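# Load two pipette tip boxes onto a pipetting robot deck

## Task

Fetch both pipette tip boxes from the supply shelving and set one in each of the two vacant slots on the deck of the pipetting robot, which sits on the shelved bench. Each box's lid must finish fully closed on it, and every other piece of labware on the deck must finish properly seated in its slot. A box that flips upside down, or a box or lid that reaches the floor, means failure. The pedal bin and the stool may be moved. When finished, release the gripper and move the robot away. The robot must not topple or finish leaning, or the task fails.

## Robot and tools

ROBOT. A Hello Robot Stretch 4 with one arm: an omni-wheel base, a lift running up a mast, a telescoping arm that reaches forward, a wrist with yaw, pitch and roll, and a two-finger gripper. It stands about 1.6 m tall, and its base rim lies within 0.23 m of the base origin.

FRAMES. The base frame sits on the floor beneath the base centre: x ahead, y to the left, z up. hand_pose (the pinch point between open fingertips) is reported in this frame, and the printed value may be slightly wrong. With all wrist joints at 0 the hand axes line up with the base axes. The odometry frame is where the base frame was when the scene began.

execute_actions. Argument "actions" is a list holding one action (or none, which simply returns state and pictures). An action may contain "base", "joints", or both, plus optional "pace" and "contact_limits"; alternatively it contains only {"end_of_arm": "enable_torque"}, which re-powers any wrist or gripper motor that shut itself off. Motions in one action begin together and may finish at different moments.
- "base": exactly one key, each an offset from where the base last reported itself. translate_m: metres straight ahead (negative backs up), -2 to 2. strafe_m: metres sideways, left positive, -2 to 2. rotate_rad: radians in place, counter-clockwise positive, -3.2 to 3.2.
- "joints": absolute targets keyed by name. lift_m 0 to 1.2 (m, height). arm_m 0 to 0.55 (m, extension). wrist_yaw_rad -1.134 to 4.276 (0 points ahead, positive to the left, 3.14 tucked back; past 3.4 the arm may block it). wrist_pitch_rad -1.117 to 4.259 (0 level, 1.57 pointing down). wrist_roll_rad -1.117 to 4.259 (0 keeps fingers level; positive turns clockwise as seen from behind). gripper_m -0.038 to 0.141 (fingertip gap in metres; under 0 the tips squeeze together). A joint target outside its range is clipped and the result mentions it; any other bad value or unknown key rejects the whole call.
- "pace": "slow", "default", "fast" or "max"; base top speeds 0.1/0.3/0.4/0.6 m/s and 1/2/3/4 rad/s, reduced when the lift is above 0.2 m.
- "contact_limits": only {"arm_m": value}, 0 (gentlest) to 0.75 (firmest), default 0.5; the arm halts when it pushes harder.
- "cameras": names from head_camera, head_left_camera, head_right_camera, wrist_camera or "all"; omitted/null means all, [] means none.
One action runs at most 15 s. A part you omit may still be driving toward its previous target. If a result reports a stop, later motion calls in that same reply are skipped.

wait: "seconds" 0 to 10; commands nothing and returns state and pictures.
zoom_image: "camera" plus "region" [x0, y0, x1, y1] in pixels of that camera's last full image, origin top-left, at most 504 x 504.
read_manual: returns licence text only; moves nothing.
finished_scene: "scene" is the current scene's number; it ends the scene irreversibly and reports success. Call it only once the result is stable and the robot is clear.

RESULT LINES. base_status and joint_status tell how each motion ended: done, off_target (stopped short, may still push), contact_stop_at_<key> (hit something; that part goes slack), limit_stop_at_<name>, time_out, torque_fault. on_its_own lists what happened without a command; "held at" gives the held target, not the position. joint_positions gives current values (done tolerances: lift and arm ±0.004, yaw and roll ±0.02, pitch ±0.05, gripper ±0.004). lidar_m: 12 distances in metres from the base origin, sector 1 straight ahead then counter-clockwise in 30 degree steps (4 left, 7 behind, 10 right); "-" means nothing seen or closer than 0.25 m; it sees from about 0.15 m up, and may miss glass, clear plastic and thin legs. wrist_depth_mm: 7 by 7 grid of depths in mm (100 to 2000), top-left first. base_odometry: from wheel turns only, heading -3.142 to 3.142; if turned_by_wheels and turned_by_imu differ by over about 0.1 rad, the base slipped or struck something. base_tilt: degrees forward and right. motor_effort: percent of maximum, peak in brackets; wheel positive means turning right; a level gripper carrying a load shifts the wrist_pitch_rad effort. "pictures" names the image order. Calibration updates are listed when cameras move.

CAMERAS. head_camera looks ahead and down from the mast top (rotate the base to aim it). head_left_camera and head_right_camera are steeper fisheyes that also show the base and arm. wrist_camera looks along the fingers, tips near the bottom of the frame.

GRIPPING. Command a gap smaller than the object to grasp; smaller squeezes harder and pulls the item toward the wrist. The gap reading and "done" do not prove a grasp; look at gripper effort and images. Tips pressed onto a surface can jam; raise the lift.

START. To unfold, send lift_m 0.4 with wrist_yaw_rad 0 together.

AVOID. Dropping boxes or lids, flipping boxes, knocking deck labware out of place, slamming or hard pushing. Tipping: do not drive or turn carrying over 1 kg with arm_m above 0.2, especially at fast paces; strong pushes with a high gripper also risk it. A lean over 6 degrees gives limit_stop_at_tilt and freezes lift, arm and wheels. A wrist straining at full force shuts off (torque_fault); send enable_torque. limit_stop_at_own_body comes mostly with pitch below -0.2 and roll below -0.4 or above 4; move away from the body to recover. Objects may get an occasional small nudge from outside. Quicker robot motion is better.

Each tool is called after "Emit:" as name(argument=value, ...) on one line, values as JSON.

## Session

Emit:
execute_actions(actions=[])

Scene clock: 0.00 s.
base_odometry: x=+0.000 y=+0.000 heading=+0.000 (m, m, rad; odometry frame)
turned_by_wheels: +0.000 (rad since the last result)
turned_by_imu: +0.000 (rad since the last result)
base_tilt: forward=+0.8 right=+0.2 (deg)
lidar_m: 2.14 1.32 1.33 1.66 1.91 1.91 1.43 1.32 1.32 2.23 1.56 1.57
base_status: not commanded
joint_positions: lift_m=+0.241 arm_m=+0.000 wrist_yaw_rad=+3.116 wrist_pitch_rad=+0.018 wrist_roll_rad=+0.018 gripper_m=+0.057
joint_status: not commanded
motor_effort: lift_m=+19 arm_m=+0 wrist_yaw_rad=+1 wrist_pitch_rad=-6 wrist_roll_rad=+1 gripper_m=-4 wheel_0=+1 wheel_1=+0 wheel_2=+1 (%)
hand_pose: x=-0.1151 y=+0.0946 z=+0.4142 quat_wxyz=(+0.013, -0.009, +0.009, +1.000) (m; base frame)
wrist_depth_mm: - 145 246 - - - 1661 / - 114 144 - - - 1661 / - 116 143 - - - 1661 / 116 138 183 - - - 1576 / 223 1756 - - - - 1618 / 715 1430 213 1921 211 1756 1618 / 574 1060 1008 152 1078 1160 1229
pictures: head_camera, head_left_camera, head_right_camera, wrist_camera
Images, in order (width x height): head_camera 420x560, head_left_camera 420x672, head_right_camera 420x672, wrist_camera 616x392.

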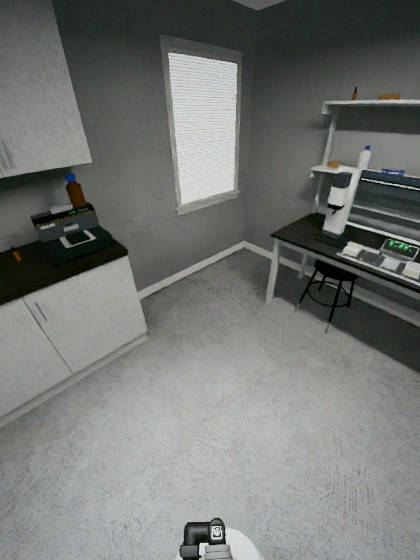

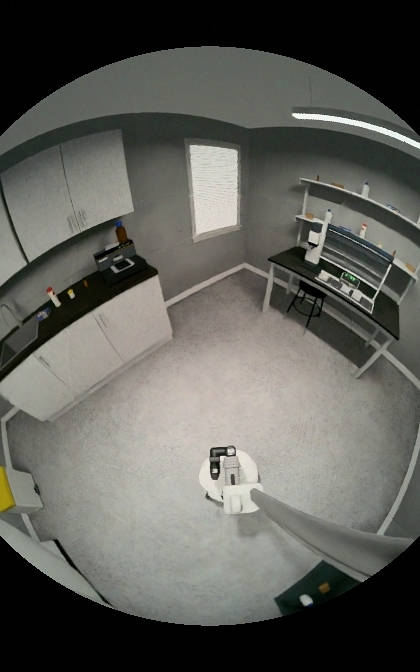

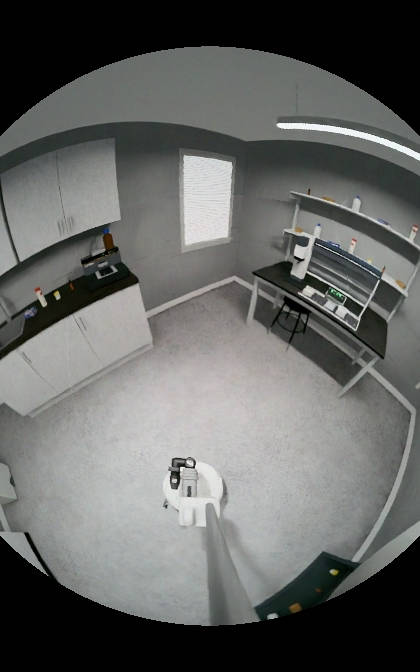

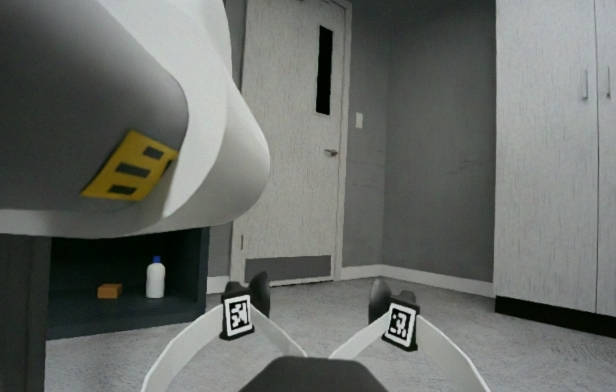

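Emit:
execute_actions(actions=[{"base":{"rotate_rad":-0.8},"joints":{"lift_m":0.4,"wrist_yaw_rad":0}}], cameras=["head_camera"])

Emit:
zoom_image(camera="head_camera", region=[60, 100, 360, 340])

Emit:
execute_actions(actions=[{"base":{"rotate_rad":-1.57}}], cameras=["head_camera","wrist_camera"])

Scene clock: 3.43 s.
base_odometry: x=+0.000 y=+0.000 heading=-0.800 (m, m, rad; odometry frame)
turned_by_wheels: -0.800 (rad since the last result)
turned_by_imu: -0.808 (rad since the last result)
base_tilt: forward=+0.7 right=+0.2 (deg)
lidar_m: 1.55 1.68 1.35 1.30 1.42 1.98 1.89 2.36 1.34 1.29 1.89 1.58
base_status: done
joint_positions: lift_m=+0.400 arm_m=+0.000 wrist_yaw_rad=+0.000 wrist_pitch_rad=+0.018 wrist_roll_rad=+0.018 gripper_m=+0.057
joint_status: all done
motor_effort: lift_m=+24(25) arm_m=+0(0) wrist_yaw_rad=+0(3) wrist_pitch_rad=-5(6) wrist_roll_rad=+1(2) gripper_m=-3(3) wheel_0=+1(1) wheel_1=+0(8) wheel_2=+1(10) (%)
hand_pose: x=+0.4595 y=-0.0873 z=+0.5727 quat_wxyz=(+1.000, +0.009, +0.009, +0.000) (m; base frame)
wrist_depth_mm: - - - - - - - / - - 1756 1983 - - - / - - - - - - - / - 1983 1430 1576 1921 - - / - - - - - - 1983 / 1808 1921 212 - 211 - 1983 / 1366 1397 1336 152 1281 1537 1661
pictures: head_camera
Images, in order (width x height): head_camera 420x560.

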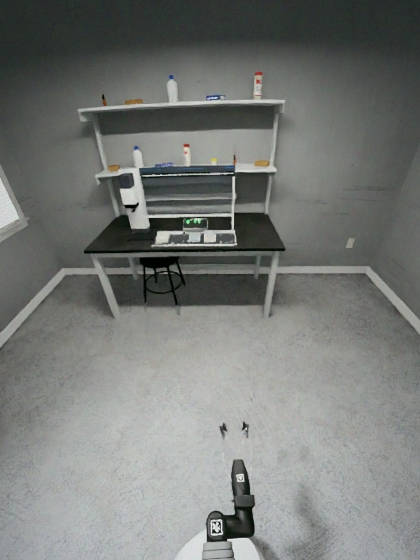

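Region (60, 100, 360, 340) of head_camera's 420x560 image, scaled by 1.680, with more detail than that image has; it fills the top 403 rows of this view, and the rest is white.

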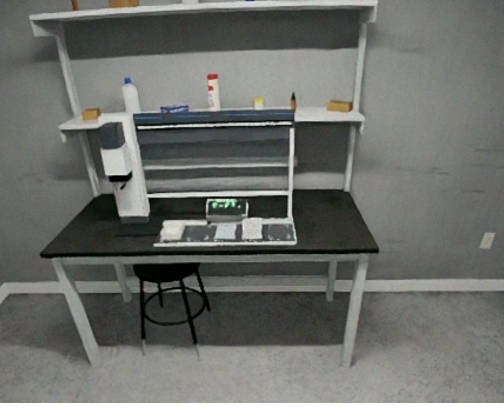

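Scene clock: 5.50 s.
base_odometry: x=+0.000 y=+0.000 heading=-2.370 (m, m, rad; odometry frame)
turned_by_wheels: -1.570 (rad since the last result)
turned_by_imu: -1.586 (rad since the last result)
base_tilt: forward=+0.6 right=+0.2 (deg)
lidar_m: 1.30 1.90 1.61 1.55 1.69 1.34 1.33 1.43 2.02 1.90 2.04 1.35
base_status: done
joint_positions: lift_m=+0.400 arm_m=+0.000 wrist_yaw_rad=+0.000 wrist_pitch_rad=+0.018 wrist_roll_rad=+0.018 gripper_m=+0.057
joint_status: not commanded
motor_effort: lift_m=+23(24) arm_m=+0(0) wrist_yaw_rad=+1(0) wrist_pitch_rad=-4(5) wrist_roll_rad=+1(1) gripper_m=-2(5) wheel_0=+2(1) wheel_1=+1(8) wheel_2=+2(10) (%)
hand_pose: x=+0.4595 y=-0.0875 z=+0.5728 quat_wxyz=(+1.000, +0.009, +0.009, +0.000) (m; base frame)
wrist_depth_mm: 1756 1661 1661 1537 1499 1397 1464 / 1708 1661 1618 1576 1537 1281 1464 / 1661 1576 1618 1537 1499 1308 1464 / 1661 1618 1618 1537 1499 1397 1464 / 1618 1618 1576 1576 1499 1098 1397 / 1661 1618 213 1464 211 1366 1397 / 1397 1397 1281 152 1255 1098 1430
pictures: head_camera, wrist_camera
camera_calibration (this result's frames):
wrist_camera: T_world_to_cam=[[0.0336087, -0.998551, 0.042029, -0.117534], [0.0369556, -0.0407824, -0.998484, 0.621062], [0.998752, 0.035111, 0.0355314, -0.249613], [0, 0, 0, 1]] pos_world=[0.2303, -0.083271, 0.63393]
Images, in order (width x height): head_camera 420x560, wrist_camera 616x392.

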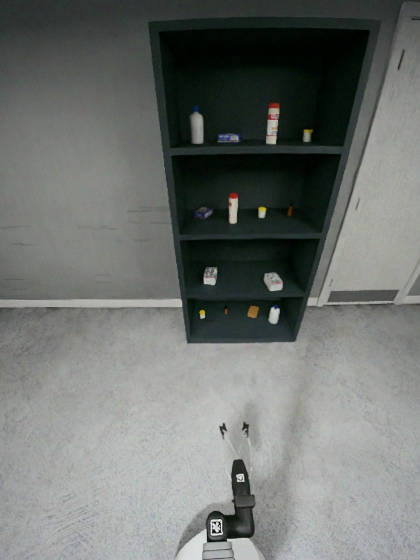

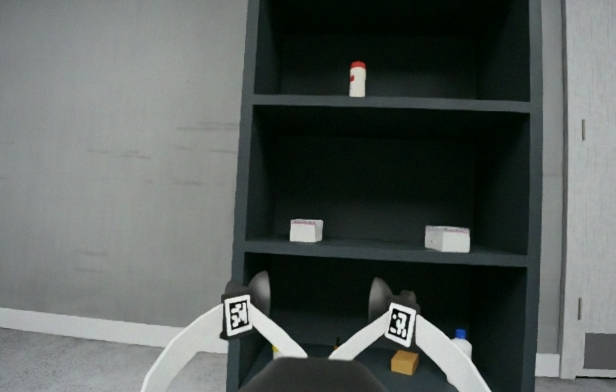

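Emit:
execute_actions(actions=[{"base":{"translate_m":0.6},"joints":{"gripper_m":0.141},"pace":"fast"}], cameras=["head_camera","wrist_camera"])

Emit:
zoom_image(camera="head_camera", region=[140, 260, 400, 460])

Scene clock: 9.43 s.
base_odometry: x=-0.430 y=-0.419 heading=-2.370 (m, m, rad; odometry frame)
turned_by_wheels: +0.000 (rad since the last result)
turned_by_imu: +0.000 (rad since the last result)
base_tilt: forward=+0.7 right=+0.1 (deg)
lidar_m: 0.71 1.25 1.78 1.55 1.64 2.01 1.93 2.08 2.03 1.94 0.97 0.72
base_status: done
joint_positions: lift_m=+0.400 arm_m=+0.000 wrist_yaw_rad=+0.000 wrist_pitch_rad=+0.018 wrist_roll_rad=+0.018 gripper_m=+0.141
joint_status: all done
motor_effort: lift_m=+23(22) arm_m=+0(0) wrist_yaw_rad=+1(1) wrist_pitch_rad=-5(5) wrist_roll_rad=+2(1) gripper_m=-1(2) wheel_0=+0(5) wheel_1=+0(7) wheel_2=+1(18) (%)
hand_pose: x=+0.4595 y=-0.0874 z=+0.5728 quat_wxyz=(+1.000, +0.009, +0.009, +0.000) (m; base frame)
wrist_depth_mm: 1042 1042 615 640 615 615 609 / 1060 1008 732 917 878 854 820 / 1060 1025 741 931 931 904 904 / 1042 1025 759 960 931 904 891 / 1025 1008 661 621 917 917 591 / 1025 1008 214 500 480 215 477 / 991 544 788 150 904 891 891
pictures: head_camera, wrist_camera
camera_calibration (this result's frames):
wrist_camera: T_world_to_cam=[[0.0338402, -0.998543, 0.042029, -0.117573], [0.036965, -0.0407738, -0.998484, 0.621061], [0.998743, 0.0353425, 0.0355314, -0.249612], [0, 0, 0, 1]] pos_world=[0.230319, -0.0832573, 0.63393]
Images, in order (width x height): head_camera 420x560, wrist_camera 616x392.

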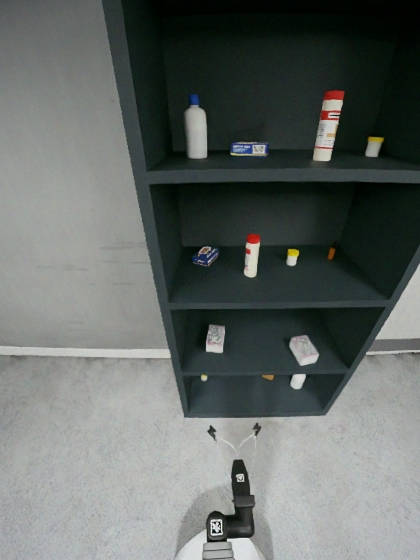

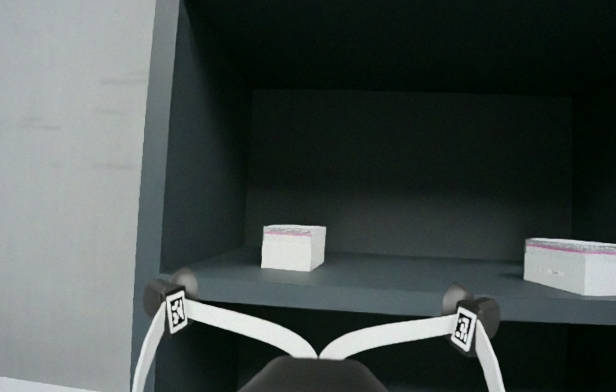

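Region (140, 260, 400, 460) of head_camera's 420x560 image, scaled by 1.938, with more detail than that image has; it fills the top 388 rows of this view, and the rest is white.

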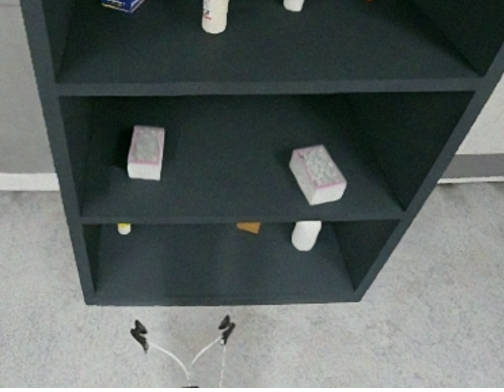

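Emit:
zoom_image(camera="wrist_camera", region=[240, 200, 360, 300])

Region (240, 200, 360, 300) of wrist_camera's 616x392 image, scaled by 4.200.

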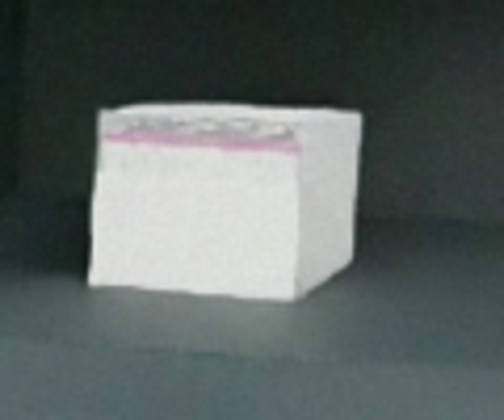

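Emit:
execute_actions(actions=[{"base":{"rotate_rad":-0.2},"joints":{"lift_m":0.49,"wrist_pitch_rad":0.35,"wrist_roll_rad":0}}], cameras=[])

Emit:
execute_actions(actions=[{"base":{"strafe_m":0.23},"joints":{"arm_m":0.2}}], cameras=["head_camera","wrist_camera"])

Scene clock: 15.43 s.
base_odometry: x=-0.430 y=-0.419 heading=-2.569 (m, m, rad; odometry frame)
turned_by_wheels: -0.199 (rad since the last result)
turned_by_imu: -0.201 (rad since the last result)
base_tilt: forward=+0.6 right=+0.1 (deg)
lidar_m: 0.71 0.70 1.49 1.55 1.54 1.92 1.96 1.97 2.31 1.94 1.95 0.80
base_status: done
joint_positions: lift_m=+0.490 arm_m=+0.000 wrist_yaw_rad=+0.000 wrist_pitch_rad=+0.352 wrist_roll_rad=+0.001 gripper_m=+0.141
joint_status: all done
motor_effort: lift_m=+24(25) arm_m=+0(0) wrist_yaw_rad=+1(0) wrist_pitch_rad=-5(6) wrist_roll_rad=+0(1) gripper_m=-1(1) wheel_0=+2(8) wheel_1=+3(6) wheel_2=+3(7) (%)
hand_pose: x=+0.4419 y=-0.0874 z=+0.5684 quat_wxyz=(+0.985, +0.000, +0.175, +0.000) (m; base frame)
wrist_depth_mm: 462 741 854 878 891 891 661 / 473 759 904 917 931 931 668 / 492 732 904 960 976 854 661 / 500 525 554 574 597 585 603 / 544 778 1025 1060 1042 917 654 / 768 647 215 1060 1118 214 647 / 878 707 831 150 831 798 723
pictures: none
No camera images: the call's "cameras" was empty. Leave "cameras" out to get every camera's image.

Scene clock: 17.50 s.
base_odometry: x=-0.305 y=-0.612 heading=-2.569 (m, m, rad; odometry frame)
turned_by_wheels: +0.000 (rad since the last result)
turned_by_imu: +0.001 (rad since the last result)
base_tilt: forward=+0.7 right=+0.2 (deg)
lidar_m: 0.68 1.15 1.46 1.34 1.32 1.64 1.98 2.01 2.52 2.17 1.94 0.72
base_status: done
joint_positions: lift_m=+0.490 arm_m=+0.199 wrist_yaw_rad=+0.000 wrist_pitch_rad=+0.352 wrist_roll_rad=+0.001 gripper_m=+0.141
joint_status: all done
motor_effort: lift_m=+24(24) arm_m=+6(8) wrist_yaw_rad=+0(2) wrist_pitch_rad=-5(5) wrist_roll_rad=+0(0) gripper_m=-1(1) wheel_0=+0(7) wheel_1=+0(11) wheel_2=+1(0) (%)
hand_pose: x=+0.6407 y=-0.0874 z=+0.5684 quat_wxyz=(+0.985, +0.000, +0.175, +0.000) (m; base frame)
wrist_depth_mm: 640 245 640 668 676 699 715 / 661 252 661 699 707 741 741 / 691 263 683 723 750 768 768 / 732 274 500 424 585 621 654 / 768 290 364 375 387 397 404 / 798 296 215 317 320 216 342 / 831 320 723 150 878 820 842
pictures: head_camera, wrist_camera
camera_calibration (this result's frames):
wrist_camera: T_world_to_cam=[[0.0517395, -0.997658, 0.0447311, -0.136429], [-0.292223, -0.0579552, -0.954592, 0.794403], [0.95495, 0.0363187, -0.294538, -0.214728], [0, 0, 0, 1]] pos_world=[0.444256, -0.0822713, 0.701188]
Images, in order (width x height): head_camera 420x560, wrist_camera 616x392.

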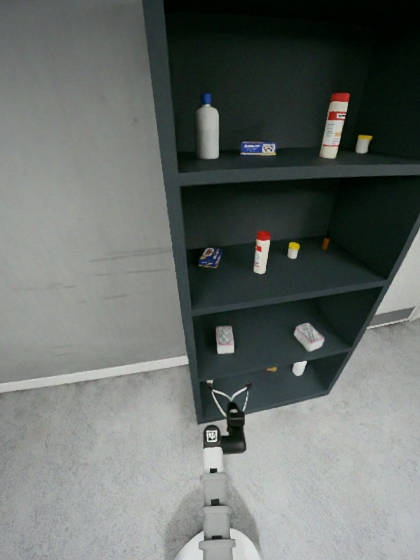

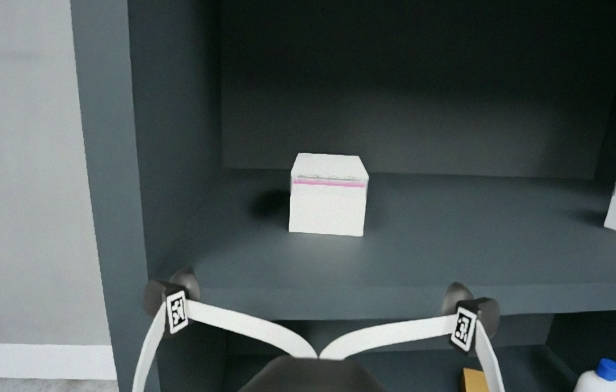

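Emit:
execute_actions(actions=[{"joints":{"arm_m":0.39,"lift_m":0.485},"contact_limits":{"arm_m":0.2}}], cameras=["head_camera","wrist_camera"])

Scene clock: 20.67 s.
base_odometry: x=-0.305 y=-0.612 heading=-2.569 (m, m, rad; odometry frame)
turned_by_wheels: +0.000 (rad since the last result)
turned_by_imu: +0.001 (rad since the last result)
base_tilt: forward=+0.6 right=+0.1 (deg)
lidar_m: 0.68 1.17 1.46 1.31 1.32 1.68 1.99 2.02 2.52 2.17 1.93 0.75
base_status: not commanded
joint_positions: lift_m=+0.485 arm_m=+0.389 wrist_yaw_rad=+0.000 wrist_pitch_rad=+0.352 wrist_roll_rad=+0.001 gripper_m=+0.141
joint_status: all done
motor_effort: lift_m=+14(24) arm_m=+6(7) wrist_yaw_rad=+1(1) wrist_pitch_rad=-4(5) wrist_roll_rad=+0(0) gripper_m=+1(2) wheel_0=+0(0) wheel_1=+0(0) wheel_2=+1(1) (%)
contact_limits: arm_m 0.2
hand_pose: x=+0.8307 y=-0.0874 z=+0.5642 quat_wxyz=(+0.985, +0.000, +0.175, +0.000) (m; base frame)
wrist_depth_mm: 193 310 484 488 504 521 525 / 196 315 500 517 530 539 554 / 198 320 530 539 549 559 574 / 201 325 525 449 569 574 591 / 200 306 357 231 332 384 397 / 201 243 213 236 237 215 286 / 194 208 214 150 218 216 232
pictures: head_camera, wrist_camera
camera_calibration (this result's frames):
wrist_camera: T_world_to_cam=[[0.0516625, -0.997662, 0.0447322, -0.146031], [-0.292218, -0.0579333, -0.954595, 0.845948], [0.954955, 0.0362452, -0.294528, -0.397393], [0, 0, 0, 1]] pos_world=[0.634239, -0.082277, 0.697027]
Images, in order (width x height): head_camera 420x560, wrist_camera 616x392.

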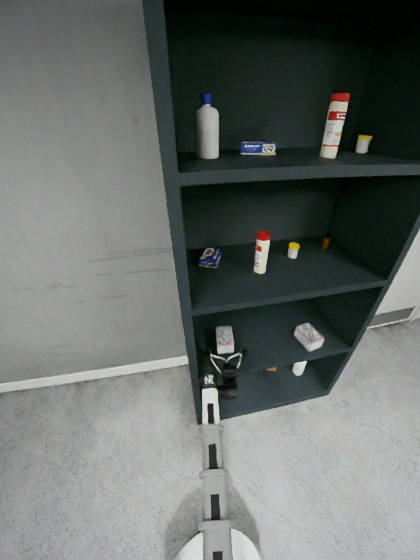

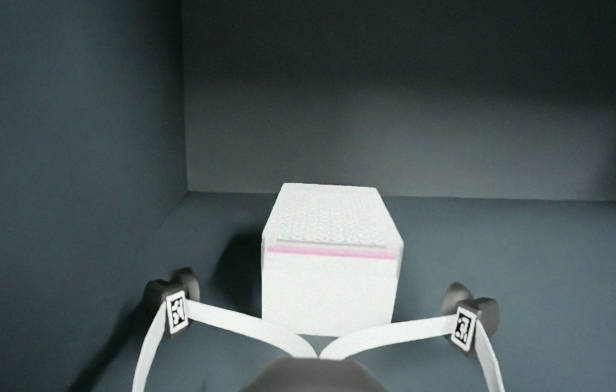

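Emit:
execute_actions(actions=[{"joints":{"arm_m":0.418,"lift_m":0.479,"gripper_m":0.105},"contact_limits":{"arm_m":0.2},"pace":"slow"}], cameras=["wrist_camera"])

Scene clock: 24.47 s.
base_odometry: x=-0.305 y=-0.612 heading=-2.569 (m, m, rad; odometry frame)
turned_by_wheels: +0.000 (rad since the last result)
turned_by_imu: +0.001 (rad since the last result)
base_tilt: forward=+0.7 right=+0.1 (deg)
lidar_m: 0.68 1.16 1.46 1.34 1.32 1.66 1.98 2.01 2.51 2.18 1.96 0.74
base_status: not commanded
joint_positions: lift_m=+0.479 arm_m=+0.417 wrist_yaw_rad=+0.000 wrist_pitch_rad=+0.352 wrist_roll_rad=+0.001 gripper_m=+0.105
joint_status: all done
motor_effort: lift_m=+14(14) arm_m=+6(6) wrist_yaw_rad=+1(0) wrist_pitch_rad=-5(4) wrist_roll_rad=+0(0) gripper_m=-1(1) wheel_0=+0(0) wheel_1=+0(1) wheel_2=+1(1) (%)
contact_limits: arm_m 0.2
hand_pose: x=+0.8587 y=-0.0874 z=+0.5582 quat_wxyz=(+0.985, +0.000, +0.175, +0.000) (m; base frame)
wrist_depth_mm: 200 320 455 466 477 488 500 / 202 327 484 488 496 508 517 / 205 330 500 512 521 535 544 / 206 334 508 521 539 549 559 / 207 306 343 207 242 370 379 / 207 249 203 204 203 258 274 / 190 198 206 143 203 204 218
pictures: wrist_camera
camera_calibration (this result's frames):
wrist_camera: T_world_to_cam=[[0.0516528, -0.997663, 0.0447322, -0.147203], [-0.292219, -0.0579304, -0.954595, 0.848417], [0.954956, 0.036236, -0.294528, -0.425878], [0, 0, 0, 1]] pos_world=[0.662222, -0.0822778, 0.691047]
Images, in order (width x height): wrist_camera 616x392.

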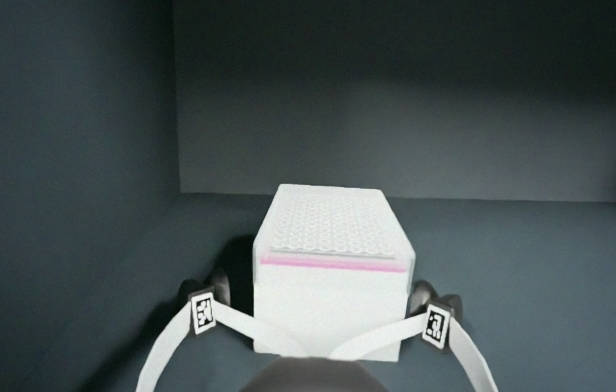

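Emit:
execute_actions(actions=[{"joints":{"gripper_m":0.05},"pace":"slow"}], cameras=["wrist_camera"])

Emit:
execute_actions(actions=[{"joints":{"lift_m":0.52},"pace":"slow"}], cameras=["wrist_camera"])

Scene clock: 27.67 s.
base_odometry: x=-0.305 y=-0.612 heading=-2.569 (m, m, rad; odometry frame)
turned_by_wheels: +0.000 (rad since the last result)
turned_by_imu: +0.001 (rad since the last result)
base_tilt: forward=+0.6 right=+0.1 (deg)
lidar_m: 0.67 1.15 1.45 1.31 1.32 1.66 1.97 2.01 2.50 2.17 1.95 0.75
base_status: not commanded
joint_positions: lift_m=+0.479 arm_m=+0.417 wrist_yaw_rad=+0.000 wrist_pitch_rad=+0.353 wrist_roll_rad=+0.001 gripper_m=+0.050
joint_status: all done
motor_effort: lift_m=+14(14) arm_m=+6(6) wrist_yaw_rad=+1(2) wrist_pitch_rad=-7(8) wrist_roll_rad=+1(1) gripper_m=-12(13) wheel_0=+0(0) wheel_1=+0(0) wheel_2=+1(1) (%)
hand_pose: x=+0.8586 y=-0.0875 z=+0.5580 quat_wxyz=(+0.984, +0.000, +0.176, +0.000) (m; base frame)
wrist_depth_mm: 200 320 455 466 480 492 496 / 202 322 480 492 496 517 521 / 205 330 504 517 521 535 544 / 206 334 504 525 535 554 564 / 207 307 336 198 317 368 377 / 208 248 195 195 191 268 272 / 191 193 200 200 197 189 219
pictures: wrist_camera
camera_calibration (this result's frames):
wrist_camera: T_world_to_cam=[[0.051378, -0.997679, 0.0446845, -0.147011], [-0.293117, -0.0578376, -0.954326, 0.848764], [0.954695, 0.0359336, -0.295408, -0.425163], [0, 0, 0, 1]] pos_world=[0.662242, -0.0823013, 0.69097]
Images, in order (width x height): wrist_camera 616x392.

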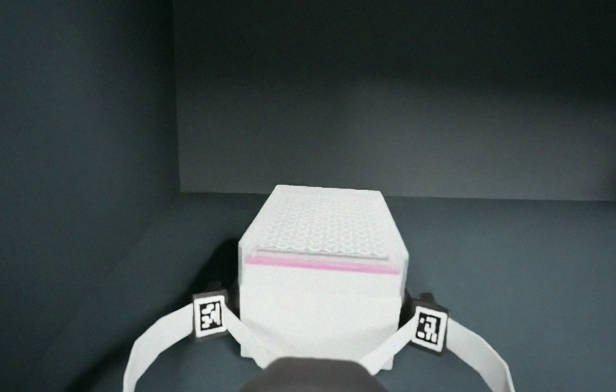

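Scene clock: 28.87 s.
base_odometry: x=-0.305 y=-0.612 heading=-2.569 (m, m, rad; odometry frame)
turned_by_wheels: +0.000 (rad since the last result)
turned_by_imu: +0.000 (rad since the last result)
base_tilt: forward=+0.7 right=+0.2 (deg)
lidar_m: 0.65 1.15 1.46 1.32 1.34 1.66 1.97 2.02 2.49 2.18 1.94 0.75
base_status: not commanded
joint_positions: lift_m=+0.520 arm_m=+0.417 wrist_yaw_rad=+0.000 wrist_pitch_rad=+0.353 wrist_roll_rad=+0.001 gripper_m=+0.050
joint_status: all done
motor_effort: lift_m=+25(26) arm_m=+6(6) wrist_yaw_rad=+1(1) wrist_pitch_rad=-8(5) wrist_roll_rad=+0(0) gripper_m=-12(12) wheel_0=+0(0) wheel_1=+0(0) wheel_2=+1(1) (%)
hand_pose: x=+0.8586 y=-0.0875 z=+0.5980 quat_wxyz=(+0.984, +0.000, +0.176, +0.000) (m; base frame)
wrist_depth_mm: 201 319 459 469 477 492 496 / 203 324 480 488 504 508 521 / 205 332 504 512 521 530 544 / 206 332 521 530 544 559 569 / 208 338 427 208 452 469 473 / 208 300 197 198 195 338 345 / 207 242 247 194 193 215 276
pictures: wrist_camera
camera_calibration (this result's frames):
wrist_camera: T_world_to_cam=[[0.0514126, -0.997678, 0.0446735, -0.148814], [-0.293322, -0.057845, -0.954262, 0.887091], [0.95463, 0.0359574, -0.295614, -0.413143], [0, 0, 0, 1]] pos_world=[0.662252, -0.0822994, 0.731034]
Images, in order (width x height): wrist_camera 616x392.

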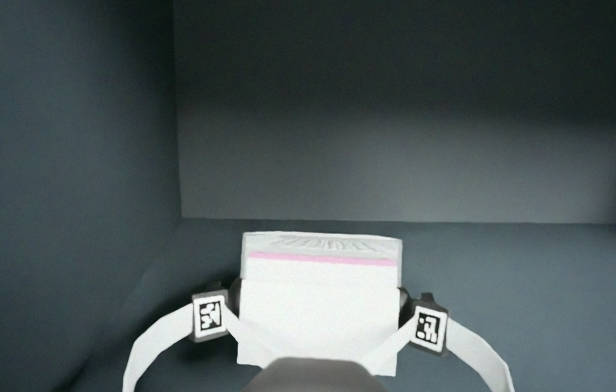

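Emit:
execute_actions(actions=[{"joints":{"lift_m":0.479},"pace":"slow"}], cameras=[])

Emit:
execute_actions(actions=[{"joints":{"gripper_m":0.11}}], cameras=[])

Emit:
execute_actions(actions=[{"joints":{"arm_m":0.445},"contact_limits":{"arm_m":0.2},"pace":"slow"}], cameras=["wrist_camera"])

Scene clock: 31.40 s.
base_odometry: x=-0.305 y=-0.612 heading=-2.569 (m, m, rad; odometry frame)
turned_by_wheels: +0.000 (rad since the last result)
turned_by_imu: +0.001 (rad since the last result)
base_tilt: forward=+0.7 right=+0.1 (deg)
lidar_m: 0.66 1.16 1.46 1.32 1.32 1.67 1.97 2.01 2.48 2.16 1.92 0.75
base_status: not commanded
joint_positions: lift_m=+0.479 arm_m=+0.417 wrist_yaw_rad=+0.000 wrist_pitch_rad=+0.352 wrist_roll_rad=+0.001 gripper_m=+0.050
joint_status: all done
motor_effort: lift_m=+14(24) arm_m=+5(6) wrist_yaw_rad=+1(1) wrist_pitch_rad=-6(9) wrist_roll_rad=+0(1) gripper_m=-13(13) wheel_0=+0(0) wheel_1=+0(0) wheel_2=+1(1) (%)
hand_pose: x=+0.8587 y=-0.0875 z=+0.5582 quat_wxyz=(+0.985, +0.000, +0.175, +0.000) (m; base frame)
wrist_depth_mm: 200 320 462 469 480 492 500 / 203 325 473 488 496 512 517 / 205 330 500 512 521 530 544 / 206 336 512 525 535 554 564 / 207 309 336 198 317 370 377 / 207 248 195 195 192 271 273 / 191 193 200 200 197 188 219
pictures: none
No camera images: the call's "cameras" was empty. Leave "cameras" out to get every camera's image.

Scene clock: 32.87 s.
base_odometry: x=-0.305 y=-0.612 heading=-2.569 (m, m, rad; odometry frame)
turned_by_wheels: +0.000 (rad since the last result)
turned_by_imu: +0.000 (rad since the last result)
base_tilt: forward=+0.6 right=+0.1 (deg)
lidar_m: 0.68 1.16 1.48 1.33 1.32 1.66 1.97 2.01 2.50 2.18 1.94 0.74
base_status: not commanded
joint_positions: lift_m=+0.479 arm_m=+0.417 wrist_yaw_rad=+0.000 wrist_pitch_rad=+0.352 wrist_roll_rad=+0.001 gripper_m=+0.110
joint_status: all done
motor_effort: lift_m=+13(14) arm_m=+6(6) wrist_yaw_rad=+1(2) wrist_pitch_rad=-5(6) wrist_roll_rad=+0(0) gripper_m=-1(12) wheel_0=+0(0) wheel_1=+0(0) wheel_2=+1(1) (%)
hand_pose: x=+0.8587 y=-0.0875 z=+0.5581 quat_wxyz=(+0.985, +0.000, +0.175, +0.000) (m; base frame)
wrist_depth_mm: 200 319 455 462 480 488 496 / 202 324 480 488 500 512 521 / 204 330 504 504 521 535 544 / 207 334 508 521 535 554 564 / 208 306 338 208 322 370 377 / 208 251 202 205 203 271 273 / 191 198 205 144 204 205 220
pictures: none
No camera images: the call's "cameras" was empty. Leave "cameras" out to get every camera's image.

Scene clock: 34.20 s.
base_odometry: x=-0.305 y=-0.612 heading=-2.569 (m, m, rad; odometry frame)
turned_by_wheels: +0.000 (rad since the last result)
turned_by_imu: +0.000 (rad since the last result)
base_tilt: forward=+0.7 right=+0.1 (deg)
lidar_m: 0.67 1.18 1.47 1.32 1.34 1.68 1.97 2.03 2.51 2.16 1.94 0.75
base_status: not commanded
joint_positions: lift_m=+0.479 arm_m=+0.444 wrist_yaw_rad=+0.000 wrist_pitch_rad=+0.352 wrist_roll_rad=+0.001 gripper_m=+0.110
joint_status: all done
motor_effort: lift_m=+14(14) arm_m=+6(6) wrist_yaw_rad=+2(1) wrist_pitch_rad=-5(6) wrist_roll_rad=+0(0) gripper_m=+0(3) wheel_0=+0(0) wheel_1=+0(0) wheel_2=+1(1) (%)
contact_limits: arm_m 0.2
hand_pose: x=+0.8856 y=-0.0875 z=+0.5581 quat_wxyz=(+0.985, +0.000, +0.175, +0.000) (m; base frame)
wrist_depth_mm: 206 329 436 442 452 462 473 / 208 336 455 452 469 484 488 / 211 340 473 484 500 500 521 / 212 347 488 500 508 517 539 / 213 312 340 203 319 368 377 / 213 249 188 178 179 270 276 / 195 198 196 150 189 208 218
pictures: wrist_camera
camera_calibration (this result's frames):
wrist_camera: T_world_to_cam=[[0.0513892, -0.997677, 0.0447136, -0.148421], [-0.292576, -0.0578484, -0.954491, 0.856444], [0.95486, 0.0359684, -0.294869, -0.451343], [0, 0, 0, 1]] pos_world=[0.689172, -0.0822986, 0.691017]
Images, in order (width x height): wrist_camera 616x392.

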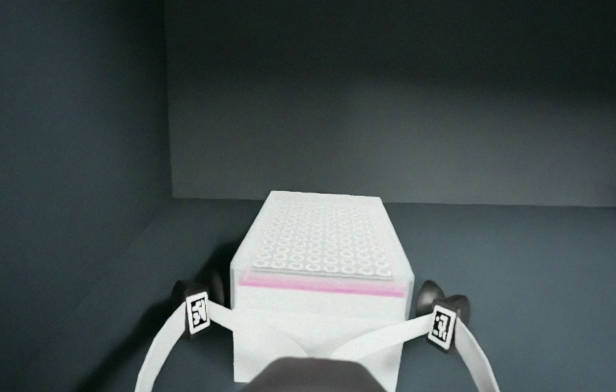

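Emit:
execute_actions(actions=[{"joints":{"arm_m":0.453,"gripper_m":0.04},"contact_limits":{"arm_m":0.2},"pace":"slow"}], cameras=["wrist_camera"])

Emit:
execute_actions(actions=[{"joints":{"lift_m":0.51},"pace":"slow"}], cameras=["wrist_camera"])

Scene clock: 38.13 s.
base_odometry: x=-0.305 y=-0.612 heading=-2.569 (m, m, rad; odometry frame)
turned_by_wheels: +0.000 (rad since the last result)
turned_by_imu: +0.001 (rad since the last result)
base_tilt: forward=+0.7 right=+0.2 (deg)
lidar_m: 0.67 1.16 1.45 1.31 1.32 1.69 1.98 2.03 2.50 2.17 1.92 0.75
base_status: not commanded
joint_positions: lift_m=+0.479 arm_m=+0.452 wrist_yaw_rad=+0.000 wrist_pitch_rad=+0.353 wrist_roll_rad=+0.001 gripper_m=+0.040
joint_status: all done
motor_effort: lift_m=+14(14) arm_m=+6(6) wrist_yaw_rad=+1(1) wrist_pitch_rad=-9(8) wrist_roll_rad=+0(0) gripper_m=-16(16) wheel_0=+0(0) wheel_1=+0(0) wheel_2=+0(1) (%)
contact_limits: arm_m 0.2
hand_pose: x=+0.8936 y=-0.0874 z=+0.5578 quat_wxyz=(+0.984, +0.000, +0.176, +0.000) (m; base frame)
wrist_depth_mm: 206 332 430 433 449 455 462 / 211 338 445 459 466 477 477 / 213 343 462 477 484 500 504 / 215 345 480 492 500 512 530 / 215 309 334 192 315 370 377 / 214 248 176 171 170 270 272 / 193 195 187 175 176 187 217
pictures: wrist_camera
camera_calibration (this result's frames):
wrist_camera: T_world_to_cam=[[0.0516744, -0.997663, 0.0446992, -0.149003], [-0.293508, -0.0579542, -0.954198, 0.859169], [0.954559, 0.0361881, -0.295817, -0.458228], [0, 0, 0, 1]] pos_world=[0.697279, -0.0822794, 0.690926]
Images, in order (width x height): wrist_camera 616x392.

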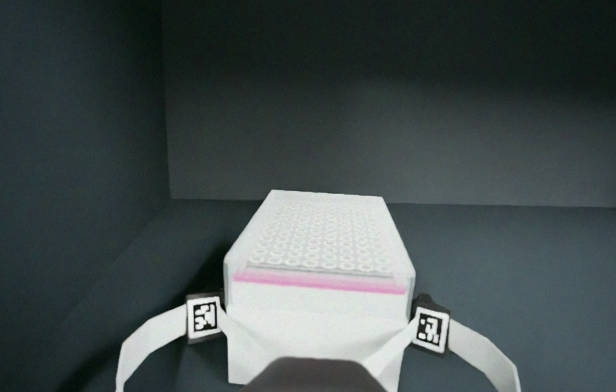

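Scene clock: 39.20 s.
base_odometry: x=-0.305 y=-0.612 heading=-2.569 (m, m, rad; odometry frame)
turned_by_wheels: +0.000 (rad since the last result)
turned_by_imu: +0.000 (rad since the last result)
base_tilt: forward=+0.7 right=+0.2 (deg)
lidar_m: 0.67 1.14 1.46 1.35 1.32 1.64 1.97 2.01 2.50 2.17 1.93 0.76
base_status: not commanded
joint_positions: lift_m=+0.510 arm_m=+0.452 wrist_yaw_rad=+0.000 wrist_pitch_rad=+0.353 wrist_roll_rad=+0.001 gripper_m=+0.040
joint_status: all done
motor_effort: lift_m=+25(26) arm_m=+6(6) wrist_yaw_rad=+1(1) wrist_pitch_rad=-10(9) wrist_roll_rad=+0(0) gripper_m=-15(15) wheel_0=+0(0) wheel_1=+0(0) wheel_2=+1(1) (%)
hand_pose: x=+0.8936 y=-0.0874 z=+0.5879 quat_wxyz=(+0.984, +0.000, +0.176, +0.000) (m; base frame)
wrist_depth_mm: 207 334 430 433 442 459 462 / 209 338 449 452 466 469 480 / 213 342 466 477 488 492 512 / 214 345 488 488 508 521 539 / 216 347 402 192 377 442 452 / 215 294 176 171 170 322 324 / 213 235 225 174 176 208 266
pictures: wrist_camera
camera_calibration (this result's frames):
wrist_camera: T_world_to_cam=[[0.0516836, -0.997663, 0.0446885, -0.150346], [-0.293704, -0.0579541, -0.954138, 0.887968], [0.954498, 0.036188, -0.296013, -0.449155], [0, 0, 0, 1]] pos_world=[0.697287, -0.0822794, 0.721007]
Images, in order (width x height): wrist_camera 616x392.

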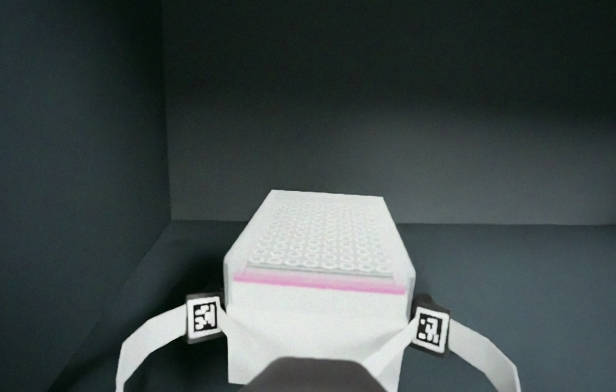

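Emit:
execute_actions(actions=[{"joints":{"arm_m":0.02}}], cameras=[])

Emit:
execute_actions(actions=[{"base":{"rotate_rad":1.77},"joints":{"lift_m":0.85},"pace":"slow"}], cameras=["head_camera","wrist_camera"])

Scene clock: 42.50 s.
base_odometry: x=-0.305 y=-0.612 heading=-2.569 (m, m, rad; odometry frame)
turned_by_wheels: +0.000 (rad since the last result)
turned_by_imu: +0.001 (rad since the last result)
base_tilt: forward=+0.6 right=+0.1 (deg)
lidar_m: 0.57 1.15 1.45 1.36 1.32 1.67 1.99 2.01 2.50 2.18 1.94 0.75
base_status: not commanded
joint_positions: lift_m=+0.510 arm_m=+0.021 wrist_yaw_rad=+0.000 wrist_pitch_rad=+0.354 wrist_roll_rad=+0.001 gripper_m=+0.040
joint_status: all done
motor_effort: lift_m=+25(25) arm_m=-6(5) wrist_yaw_rad=+1(0) wrist_pitch_rad=-10(11) wrist_roll_rad=+0(0) gripper_m=-15(17) wheel_0=+0(0) wheel_1=+0(0) wheel_2=+1(1) (%)
hand_pose: x=+0.4625 y=-0.0875 z=+0.5878 quat_wxyz=(+0.984, +0.000, +0.176, +0.000) (m; base frame)
wrist_depth_mm: 788 809 484 809 831 854 878 / 820 831 496 866 891 904 904 / 866 878 512 904 904 946 931 / 891 931 525 634 668 699 634 / 946 946 484 192 500 521 535 / 991 991 176 172 170 1098 878 / 917 917 525 175 176 508 831
pictures: none
No camera images: the call's "cameras" was empty. Leave "cameras" out to get every camera's image.

Scene clock: 45.80 s.
base_odometry: x=-0.305 y=-0.612 heading=-0.800 (m, m, rad; odometry frame)
turned_by_wheels: +1.769 (rad since the last result)
turned_by_imu: +1.789 (rad since the last result)
base_tilt: forward=+0.6 right=+0.1 (deg)
lidar_m: 1.33 1.39 1.99 1.95 2.08 2.22 2.18 0.92 0.70 0.65 1.22 1.80
base_status: done
joint_positions: lift_m=+0.850 arm_m=+0.021 wrist_yaw_rad=+0.000 wrist_pitch_rad=+0.354 wrist_roll_rad=+0.001 gripper_m=+0.040
joint_status: all done
motor_effort: lift_m=+25(26) arm_m=-6(5) wrist_yaw_rad=+0(0) wrist_pitch_rad=-9(11) wrist_roll_rad=+1(1) gripper_m=-16(16) wheel_0=-2(3) wheel_1=-3(8) wheel_2=-5(8) (%)
hand_pose: x=+0.4626 y=-0.0874 z=+0.9278 quat_wxyz=(+0.984, +0.000, +0.176, +0.000) (m; base frame)
wrist_depth_mm: 1397 1366 1661 1708 1661 1576 1576 / 1863 1863 1808 1756 1756 1661 1576 / 1464 1397 1808 1808 1808 1756 1661 / 1430 1537 1205 1229 1863 1808 1756 / - - - 193 1808 1921 1808 / 1576 1756 176 172 170 1808 1661 / 1308 1336 1308 175 176 798 1499
pictures: head_camera, wrist_camera
camera_calibration (this result's frames):
wrist_camera: T_world_to_cam=[[0.0518527, -0.997655, 0.0446744, -0.143283], [-0.293917, -0.0579989, -0.95407, 1.08576], [0.954423, 0.0363405, -0.296235, 0.0631136], [0, 0, 0, 1]] pos_world=[0.266315, -0.0822677, 1.06098]
Images, in order (width x height): head_camera 420x560, wrist_camera 616x392.

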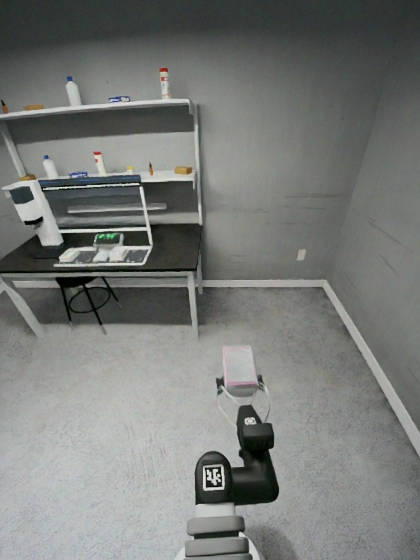

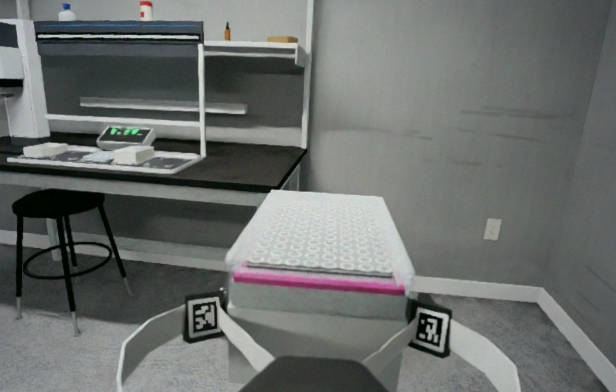

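Emit:
execute_actions(actions=[{"base":{"strafe_m":0.56}}], cameras=[])

Emit:
execute_actions(actions=[{"base":{"translate_m":0.68}}], cameras=["head_camera","wrist_camera"])

Emit:
zoom_image(camera="head_camera", region=[40, 240, 340, 400])

Scene clock: 49.87 s.
base_odometry: x=+0.096 y=-0.222 heading=-0.799 (m, m, rad; odometry frame)
turned_by_wheels: +0.000 (rad since the last result)
turned_by_imu: +0.003 (rad since the last result)
base_tilt: forward=+0.6 right=+0.2 (deg)
lidar_m: 1.35 1.43 1.43 1.39 1.49 2.24 2.12 2.28 1.28 1.23 1.81 1.37
base_status: done
joint_positions: lift_m=+0.850 arm_m=+0.021 wrist_yaw_rad=+0.000 wrist_pitch_rad=+0.354 wrist_roll_rad=+0.001 gripper_m=+0.040
joint_status: not commanded
motor_effort: lift_m=+24(25) arm_m=-5(5) wrist_yaw_rad=+0(1) wrist_pitch_rad=-9(10) wrist_roll_rad=+0(0) gripper_m=-15(16) wheel_0=+1(10) wheel_1=+2(12) wheel_2=+0(4) (%)
hand_pose: x=+0.4625 y=-0.0874 z=+0.9279 quat_wxyz=(+0.984, +0.000, +0.176, +0.000) (m; base frame)
wrist_depth_mm: 1921 1708 1366 1336 1708 1618 1576 / - 1430 1863 1808 1708 1708 1661 / - 1464 1863 1464 1808 1808 1661 / - 1464 1229 1160 1160 1863 1756 / - - - 193 1138 1863 1863 / 1576 1708 175 171 170 1808 1921 / 1397 1366 1308 176 176 768 1464
pictures: none
No camera images: the call's "cameras" was empty. Leave "cameras" out to get every camera's image.

Scene clock: 53.60 s.
base_odometry: x=+0.570 y=-0.709 heading=-0.799 (m, m, rad; odometry frame)
turned_by_wheels: +0.000 (rad since the last result)
turned_by_imu: +0.000 (rad since the last result)
base_tilt: forward=+0.6 right=+0.1 (deg)
lidar_m: 0.55 0.69 1.06 1.42 1.45 2.13 2.82 1.75 1.45 1.76 1.90 0.69
base_status: done
joint_positions: lift_m=+0.850 arm_m=+0.021 wrist_yaw_rad=+0.000 wrist_pitch_rad=+0.354 wrist_roll_rad=+0.001 gripper_m=+0.040
joint_status: not commanded
motor_effort: lift_m=+24(24) arm_m=-5(6) wrist_yaw_rad=+0(2) wrist_pitch_rad=-9(10) wrist_roll_rad=+0(1) gripper_m=-17(14) wheel_0=+3(11) wheel_1=+3(4) wheel_2=+0(13) (%)
hand_pose: x=+0.4625 y=-0.0874 z=+0.9279 quat_wxyz=(+0.984, +0.000, +0.176, +0.000) (m; base frame)
wrist_depth_mm: 741 960 707 683 831 866 1042 / 1008 1229 1182 1160 1118 1098 1078 / 798 1281 1205 1182 1182 1138 1118 / 809 931 750 1008 1060 1160 1138 / 585 615 569 192 603 707 1182 / 580 512 175 171 170 525 525 / 1138 1098 1308 176 176 310 469
pictures: head_camera, wrist_camera
camera_calibration (this result's frames):
wrist_camera: T_world_to_cam=[[0.0517711, -0.997659, 0.0446781, -0.143273], [-0.293857, -0.0579759, -0.954089, 1.08583], [0.954446, 0.0362653, -0.296171, 0.0630937], [0, 0, 0, 1]] pos_world=[0.266278, -0.0822735, 1.06107]
Images, in order (width x height): head_camera 420x560, wrist_camera 616x392.

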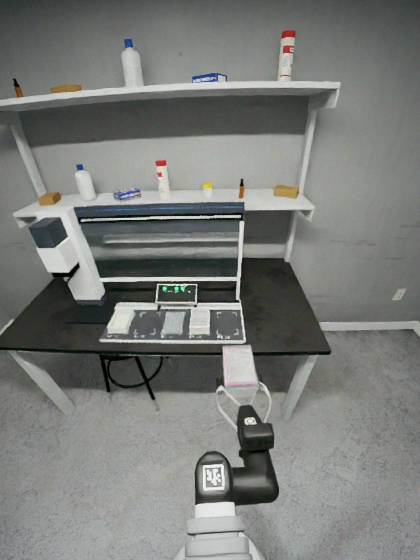

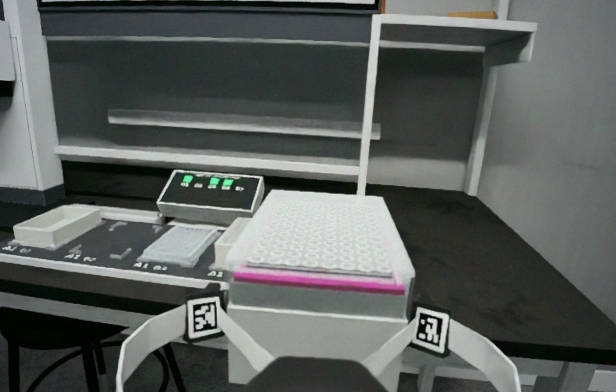

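Region (40, 240, 340, 400) of head_camera's 420x560 image, scaled by 1.680, with more detail than that image has; it fills the top 269 rows of this view, and the rest is white.

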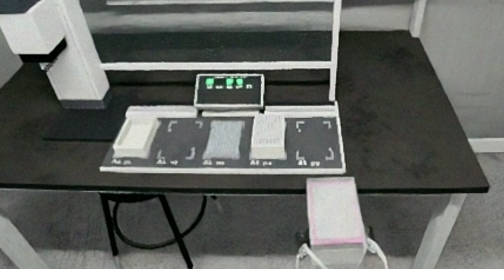

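Emit:
execute_actions(actions=[{"base":{"rotate_rad":-0.08},"pace":"slow"}], cameras=[])

Emit:
execute_actions(actions=[{"base":{"strafe_m":0.066},"pace":"slow"}], cameras=["head_camera","wrist_camera"])

Emit:
zoom_image(camera="head_camera", region=[90, 270, 290, 410])

Scene clock: 59.50 s.
base_odometry: x=+0.570 y=-0.709 heading=-0.878 (m, m, rad; odometry frame)
turned_by_wheels: -0.079 (rad since the last result)
turned_by_imu: -0.079 (rad since the last result)
base_tilt: forward=+0.6 right=+0.2 (deg)
lidar_m: 0.54 0.68 0.96 1.57 1.40 1.93 2.86 1.90 1.47 1.75 1.83 0.72
base_status: done
joint_positions: lift_m=+0.850 arm_m=+0.021 wrist_yaw_rad=+0.000 wrist_pitch_rad=+0.354 wrist_roll_rad=+0.001 gripper_m=+0.040
joint_status: not commanded
motor_effort: lift_m=+24(24) arm_m=-5(6) wrist_yaw_rad=+1(0) wrist_pitch_rad=-9(9) wrist_roll_rad=+0(0) gripper_m=-14(17) wheel_0=+3(7) wheel_1=+3(4) wheel_2=+4(4) (%)
hand_pose: x=+0.4625 y=-0.0874 z=+0.9279 quat_wxyz=(+0.984, +0.000, +0.176, +0.000) (m; base frame)
wrist_depth_mm: 917 917 699 691 991 1060 1098 / 1182 1182 1138 1182 1160 1098 1098 / 1229 1229 1118 1229 1205 1182 1160 / 904 759 768 1025 1060 1255 1205 / 585 609 564 193 621 715 1308 / 521 504 176 171 170 521 559 / 1008 1336 1308 175 176 325 1397
pictures: none
No camera images: the call's "cameras" was empty. Leave "cameras" out to get every camera's image.

Scene clock: 61.30 s.
base_odometry: x=+0.621 y=-0.667 heading=-0.878 (m, m, rad; odometry frame)
turned_by_wheels: +0.000 (rad since the last result)
turned_by_imu: +0.000 (rad since the last result)
base_tilt: forward=+0.6 right=+0.2 (deg)
lidar_m: 0.54 0.69 0.96 1.57 1.35 1.86 2.85 2.01 1.52 1.83 1.88 0.71
base_status: done
joint_positions: lift_m=+0.850 arm_m=+0.021 wrist_yaw_rad=+0.000 wrist_pitch_rad=+0.354 wrist_roll_rad=+0.001 gripper_m=+0.040
joint_status: not commanded
motor_effort: lift_m=+24(24) arm_m=-5(5) wrist_yaw_rad=+1(1) wrist_pitch_rad=-11(9) wrist_roll_rad=+0(0) gripper_m=-15(16) wheel_0=-3(2) wheel_1=+2(7) wheel_2=+0(1) (%)
hand_pose: x=+0.4625 y=-0.0874 z=+0.9279 quat_wxyz=(+0.984, +0.000, +0.176, +0.000) (m; base frame)
wrist_depth_mm: 715 931 683 683 976 891 1060 / 1205 1182 1160 1160 1138 1138 1118 / 1205 1229 1118 1182 1229 1182 1182 / 798 866 732 1025 1060 1182 1229 / 569 603 580 192 615 707 1281 / 512 512 176 171 170 521 530 / 723 1078 1281 175 176 325 525
pictures: head_camera, wrist_camera
camera_calibration (this result's frames):
wrist_camera: T_world_to_cam=[[0.0516997, -0.997663, 0.0446781, -0.143259], [-0.293861, -0.0579549, -0.954089, 1.08583], [0.954449, 0.0361969, -0.296171, 0.063093], [0, 0, 0, 1]] pos_world=[0.266272, -0.0822788, 1.06107]
Images, in order (width x height): head_camera 420x560, wrist_camera 616x392.

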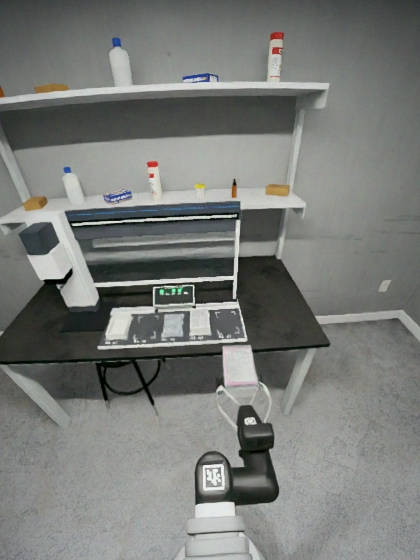

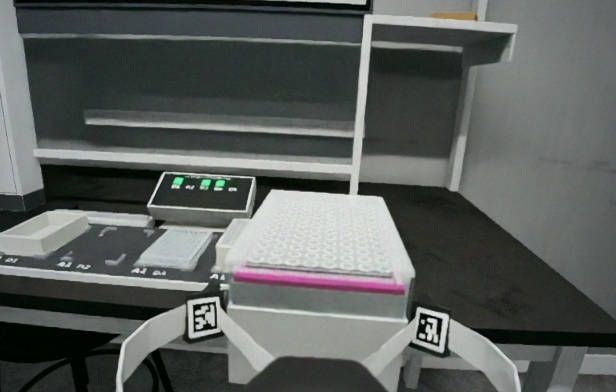

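Region (90, 270, 290, 410) of head_camera's 420x560 image, scaled by 2.520, with more detail than that image has; it fills the top 353 rows of this view, and the rest is white.

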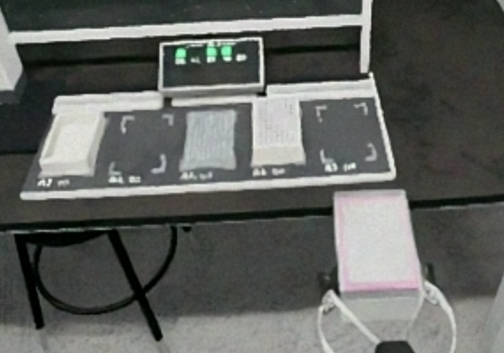

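Emit:
execute_actions(actions=[{"joints":{"arm_m":0.34,"lift_m":0.78},"contact_limits":{"arm_m":0.2}}], cameras=["head_camera","wrist_camera"])

Emit:
zoom_image(camera="head_camera", region=[150, 270, 290, 370])

Scene clock: 64.93 s.
base_odometry: x=+0.621 y=-0.667 heading=-0.878 (m, m, rad; odometry frame)
turned_by_wheels: +0.000 (rad since the last result)
turned_by_imu: +0.001 (rad since the last result)
base_tilt: forward=+0.6 right=+0.2 (deg)
lidar_m: 0.68 0.67 0.96 1.58 1.37 1.86 2.85 1.98 1.52 1.82 1.89 0.70
base_status: not commanded
joint_positions: lift_m=+0.780 arm_m=+0.339 wrist_yaw_rad=+0.000 wrist_pitch_rad=+0.353 wrist_roll_rad=+0.001 gripper_m=+0.040
joint_status: all done
motor_effort: lift_m=+15(23) arm_m=+6(7) wrist_yaw_rad=+1(1) wrist_pitch_rad=-9(11) wrist_roll_rad=+0(0) gripper_m=-16(16) wheel_0=-3(3) wheel_1=+2(2) wheel_2=+0(0) (%)
contact_limits: arm_m 0.2
hand_pose: x=+0.7806 y=-0.0874 z=+0.8587 quat_wxyz=(+0.984, +0.000, +0.176, +0.000) (m; base frame)
wrist_depth_mm: 854 842 831 831 820 809 788 / 878 854 854 842 842 842 831 / 931 904 904 891 878 891 866 / 442 427 683 768 732 831 904 / 399 394 415 191 462 549 559 / 336 282 176 172 169 397 402 / 271 234 235 176 177 236 322
pictures: head_camera, wrist_camera
camera_calibration (this result's frames):
wrist_camera: T_world_to_cam=[[0.0517876, -0.997658, 0.044687, -0.156662], [-0.29369, -0.057983, -0.95414, 1.1132], [0.954497, 0.0362885, -0.296005, -0.261138], [0, 0, 0, 1]] pos_world=[0.584305, -0.0822717, 0.991855]
Images, in order (width x height): head_camera 420x560, wrist_camera 616x392.

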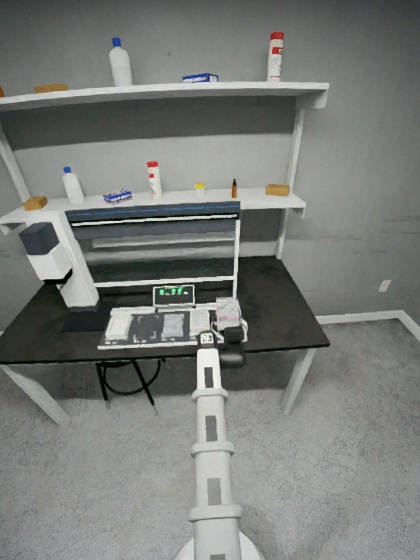

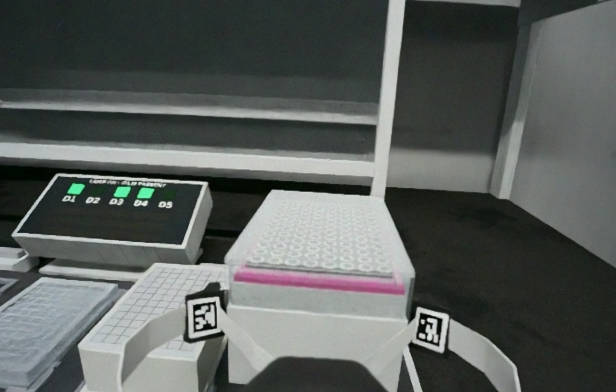

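Region (150, 270, 290, 370) of head_camera's 420x560 image, scaled by 3.600, with more detail than that image has; it fills the top 360 rows of this view, and the rest is white.

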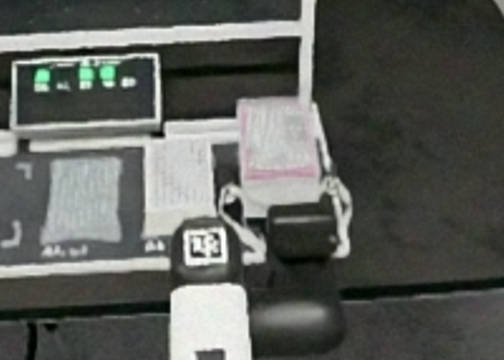

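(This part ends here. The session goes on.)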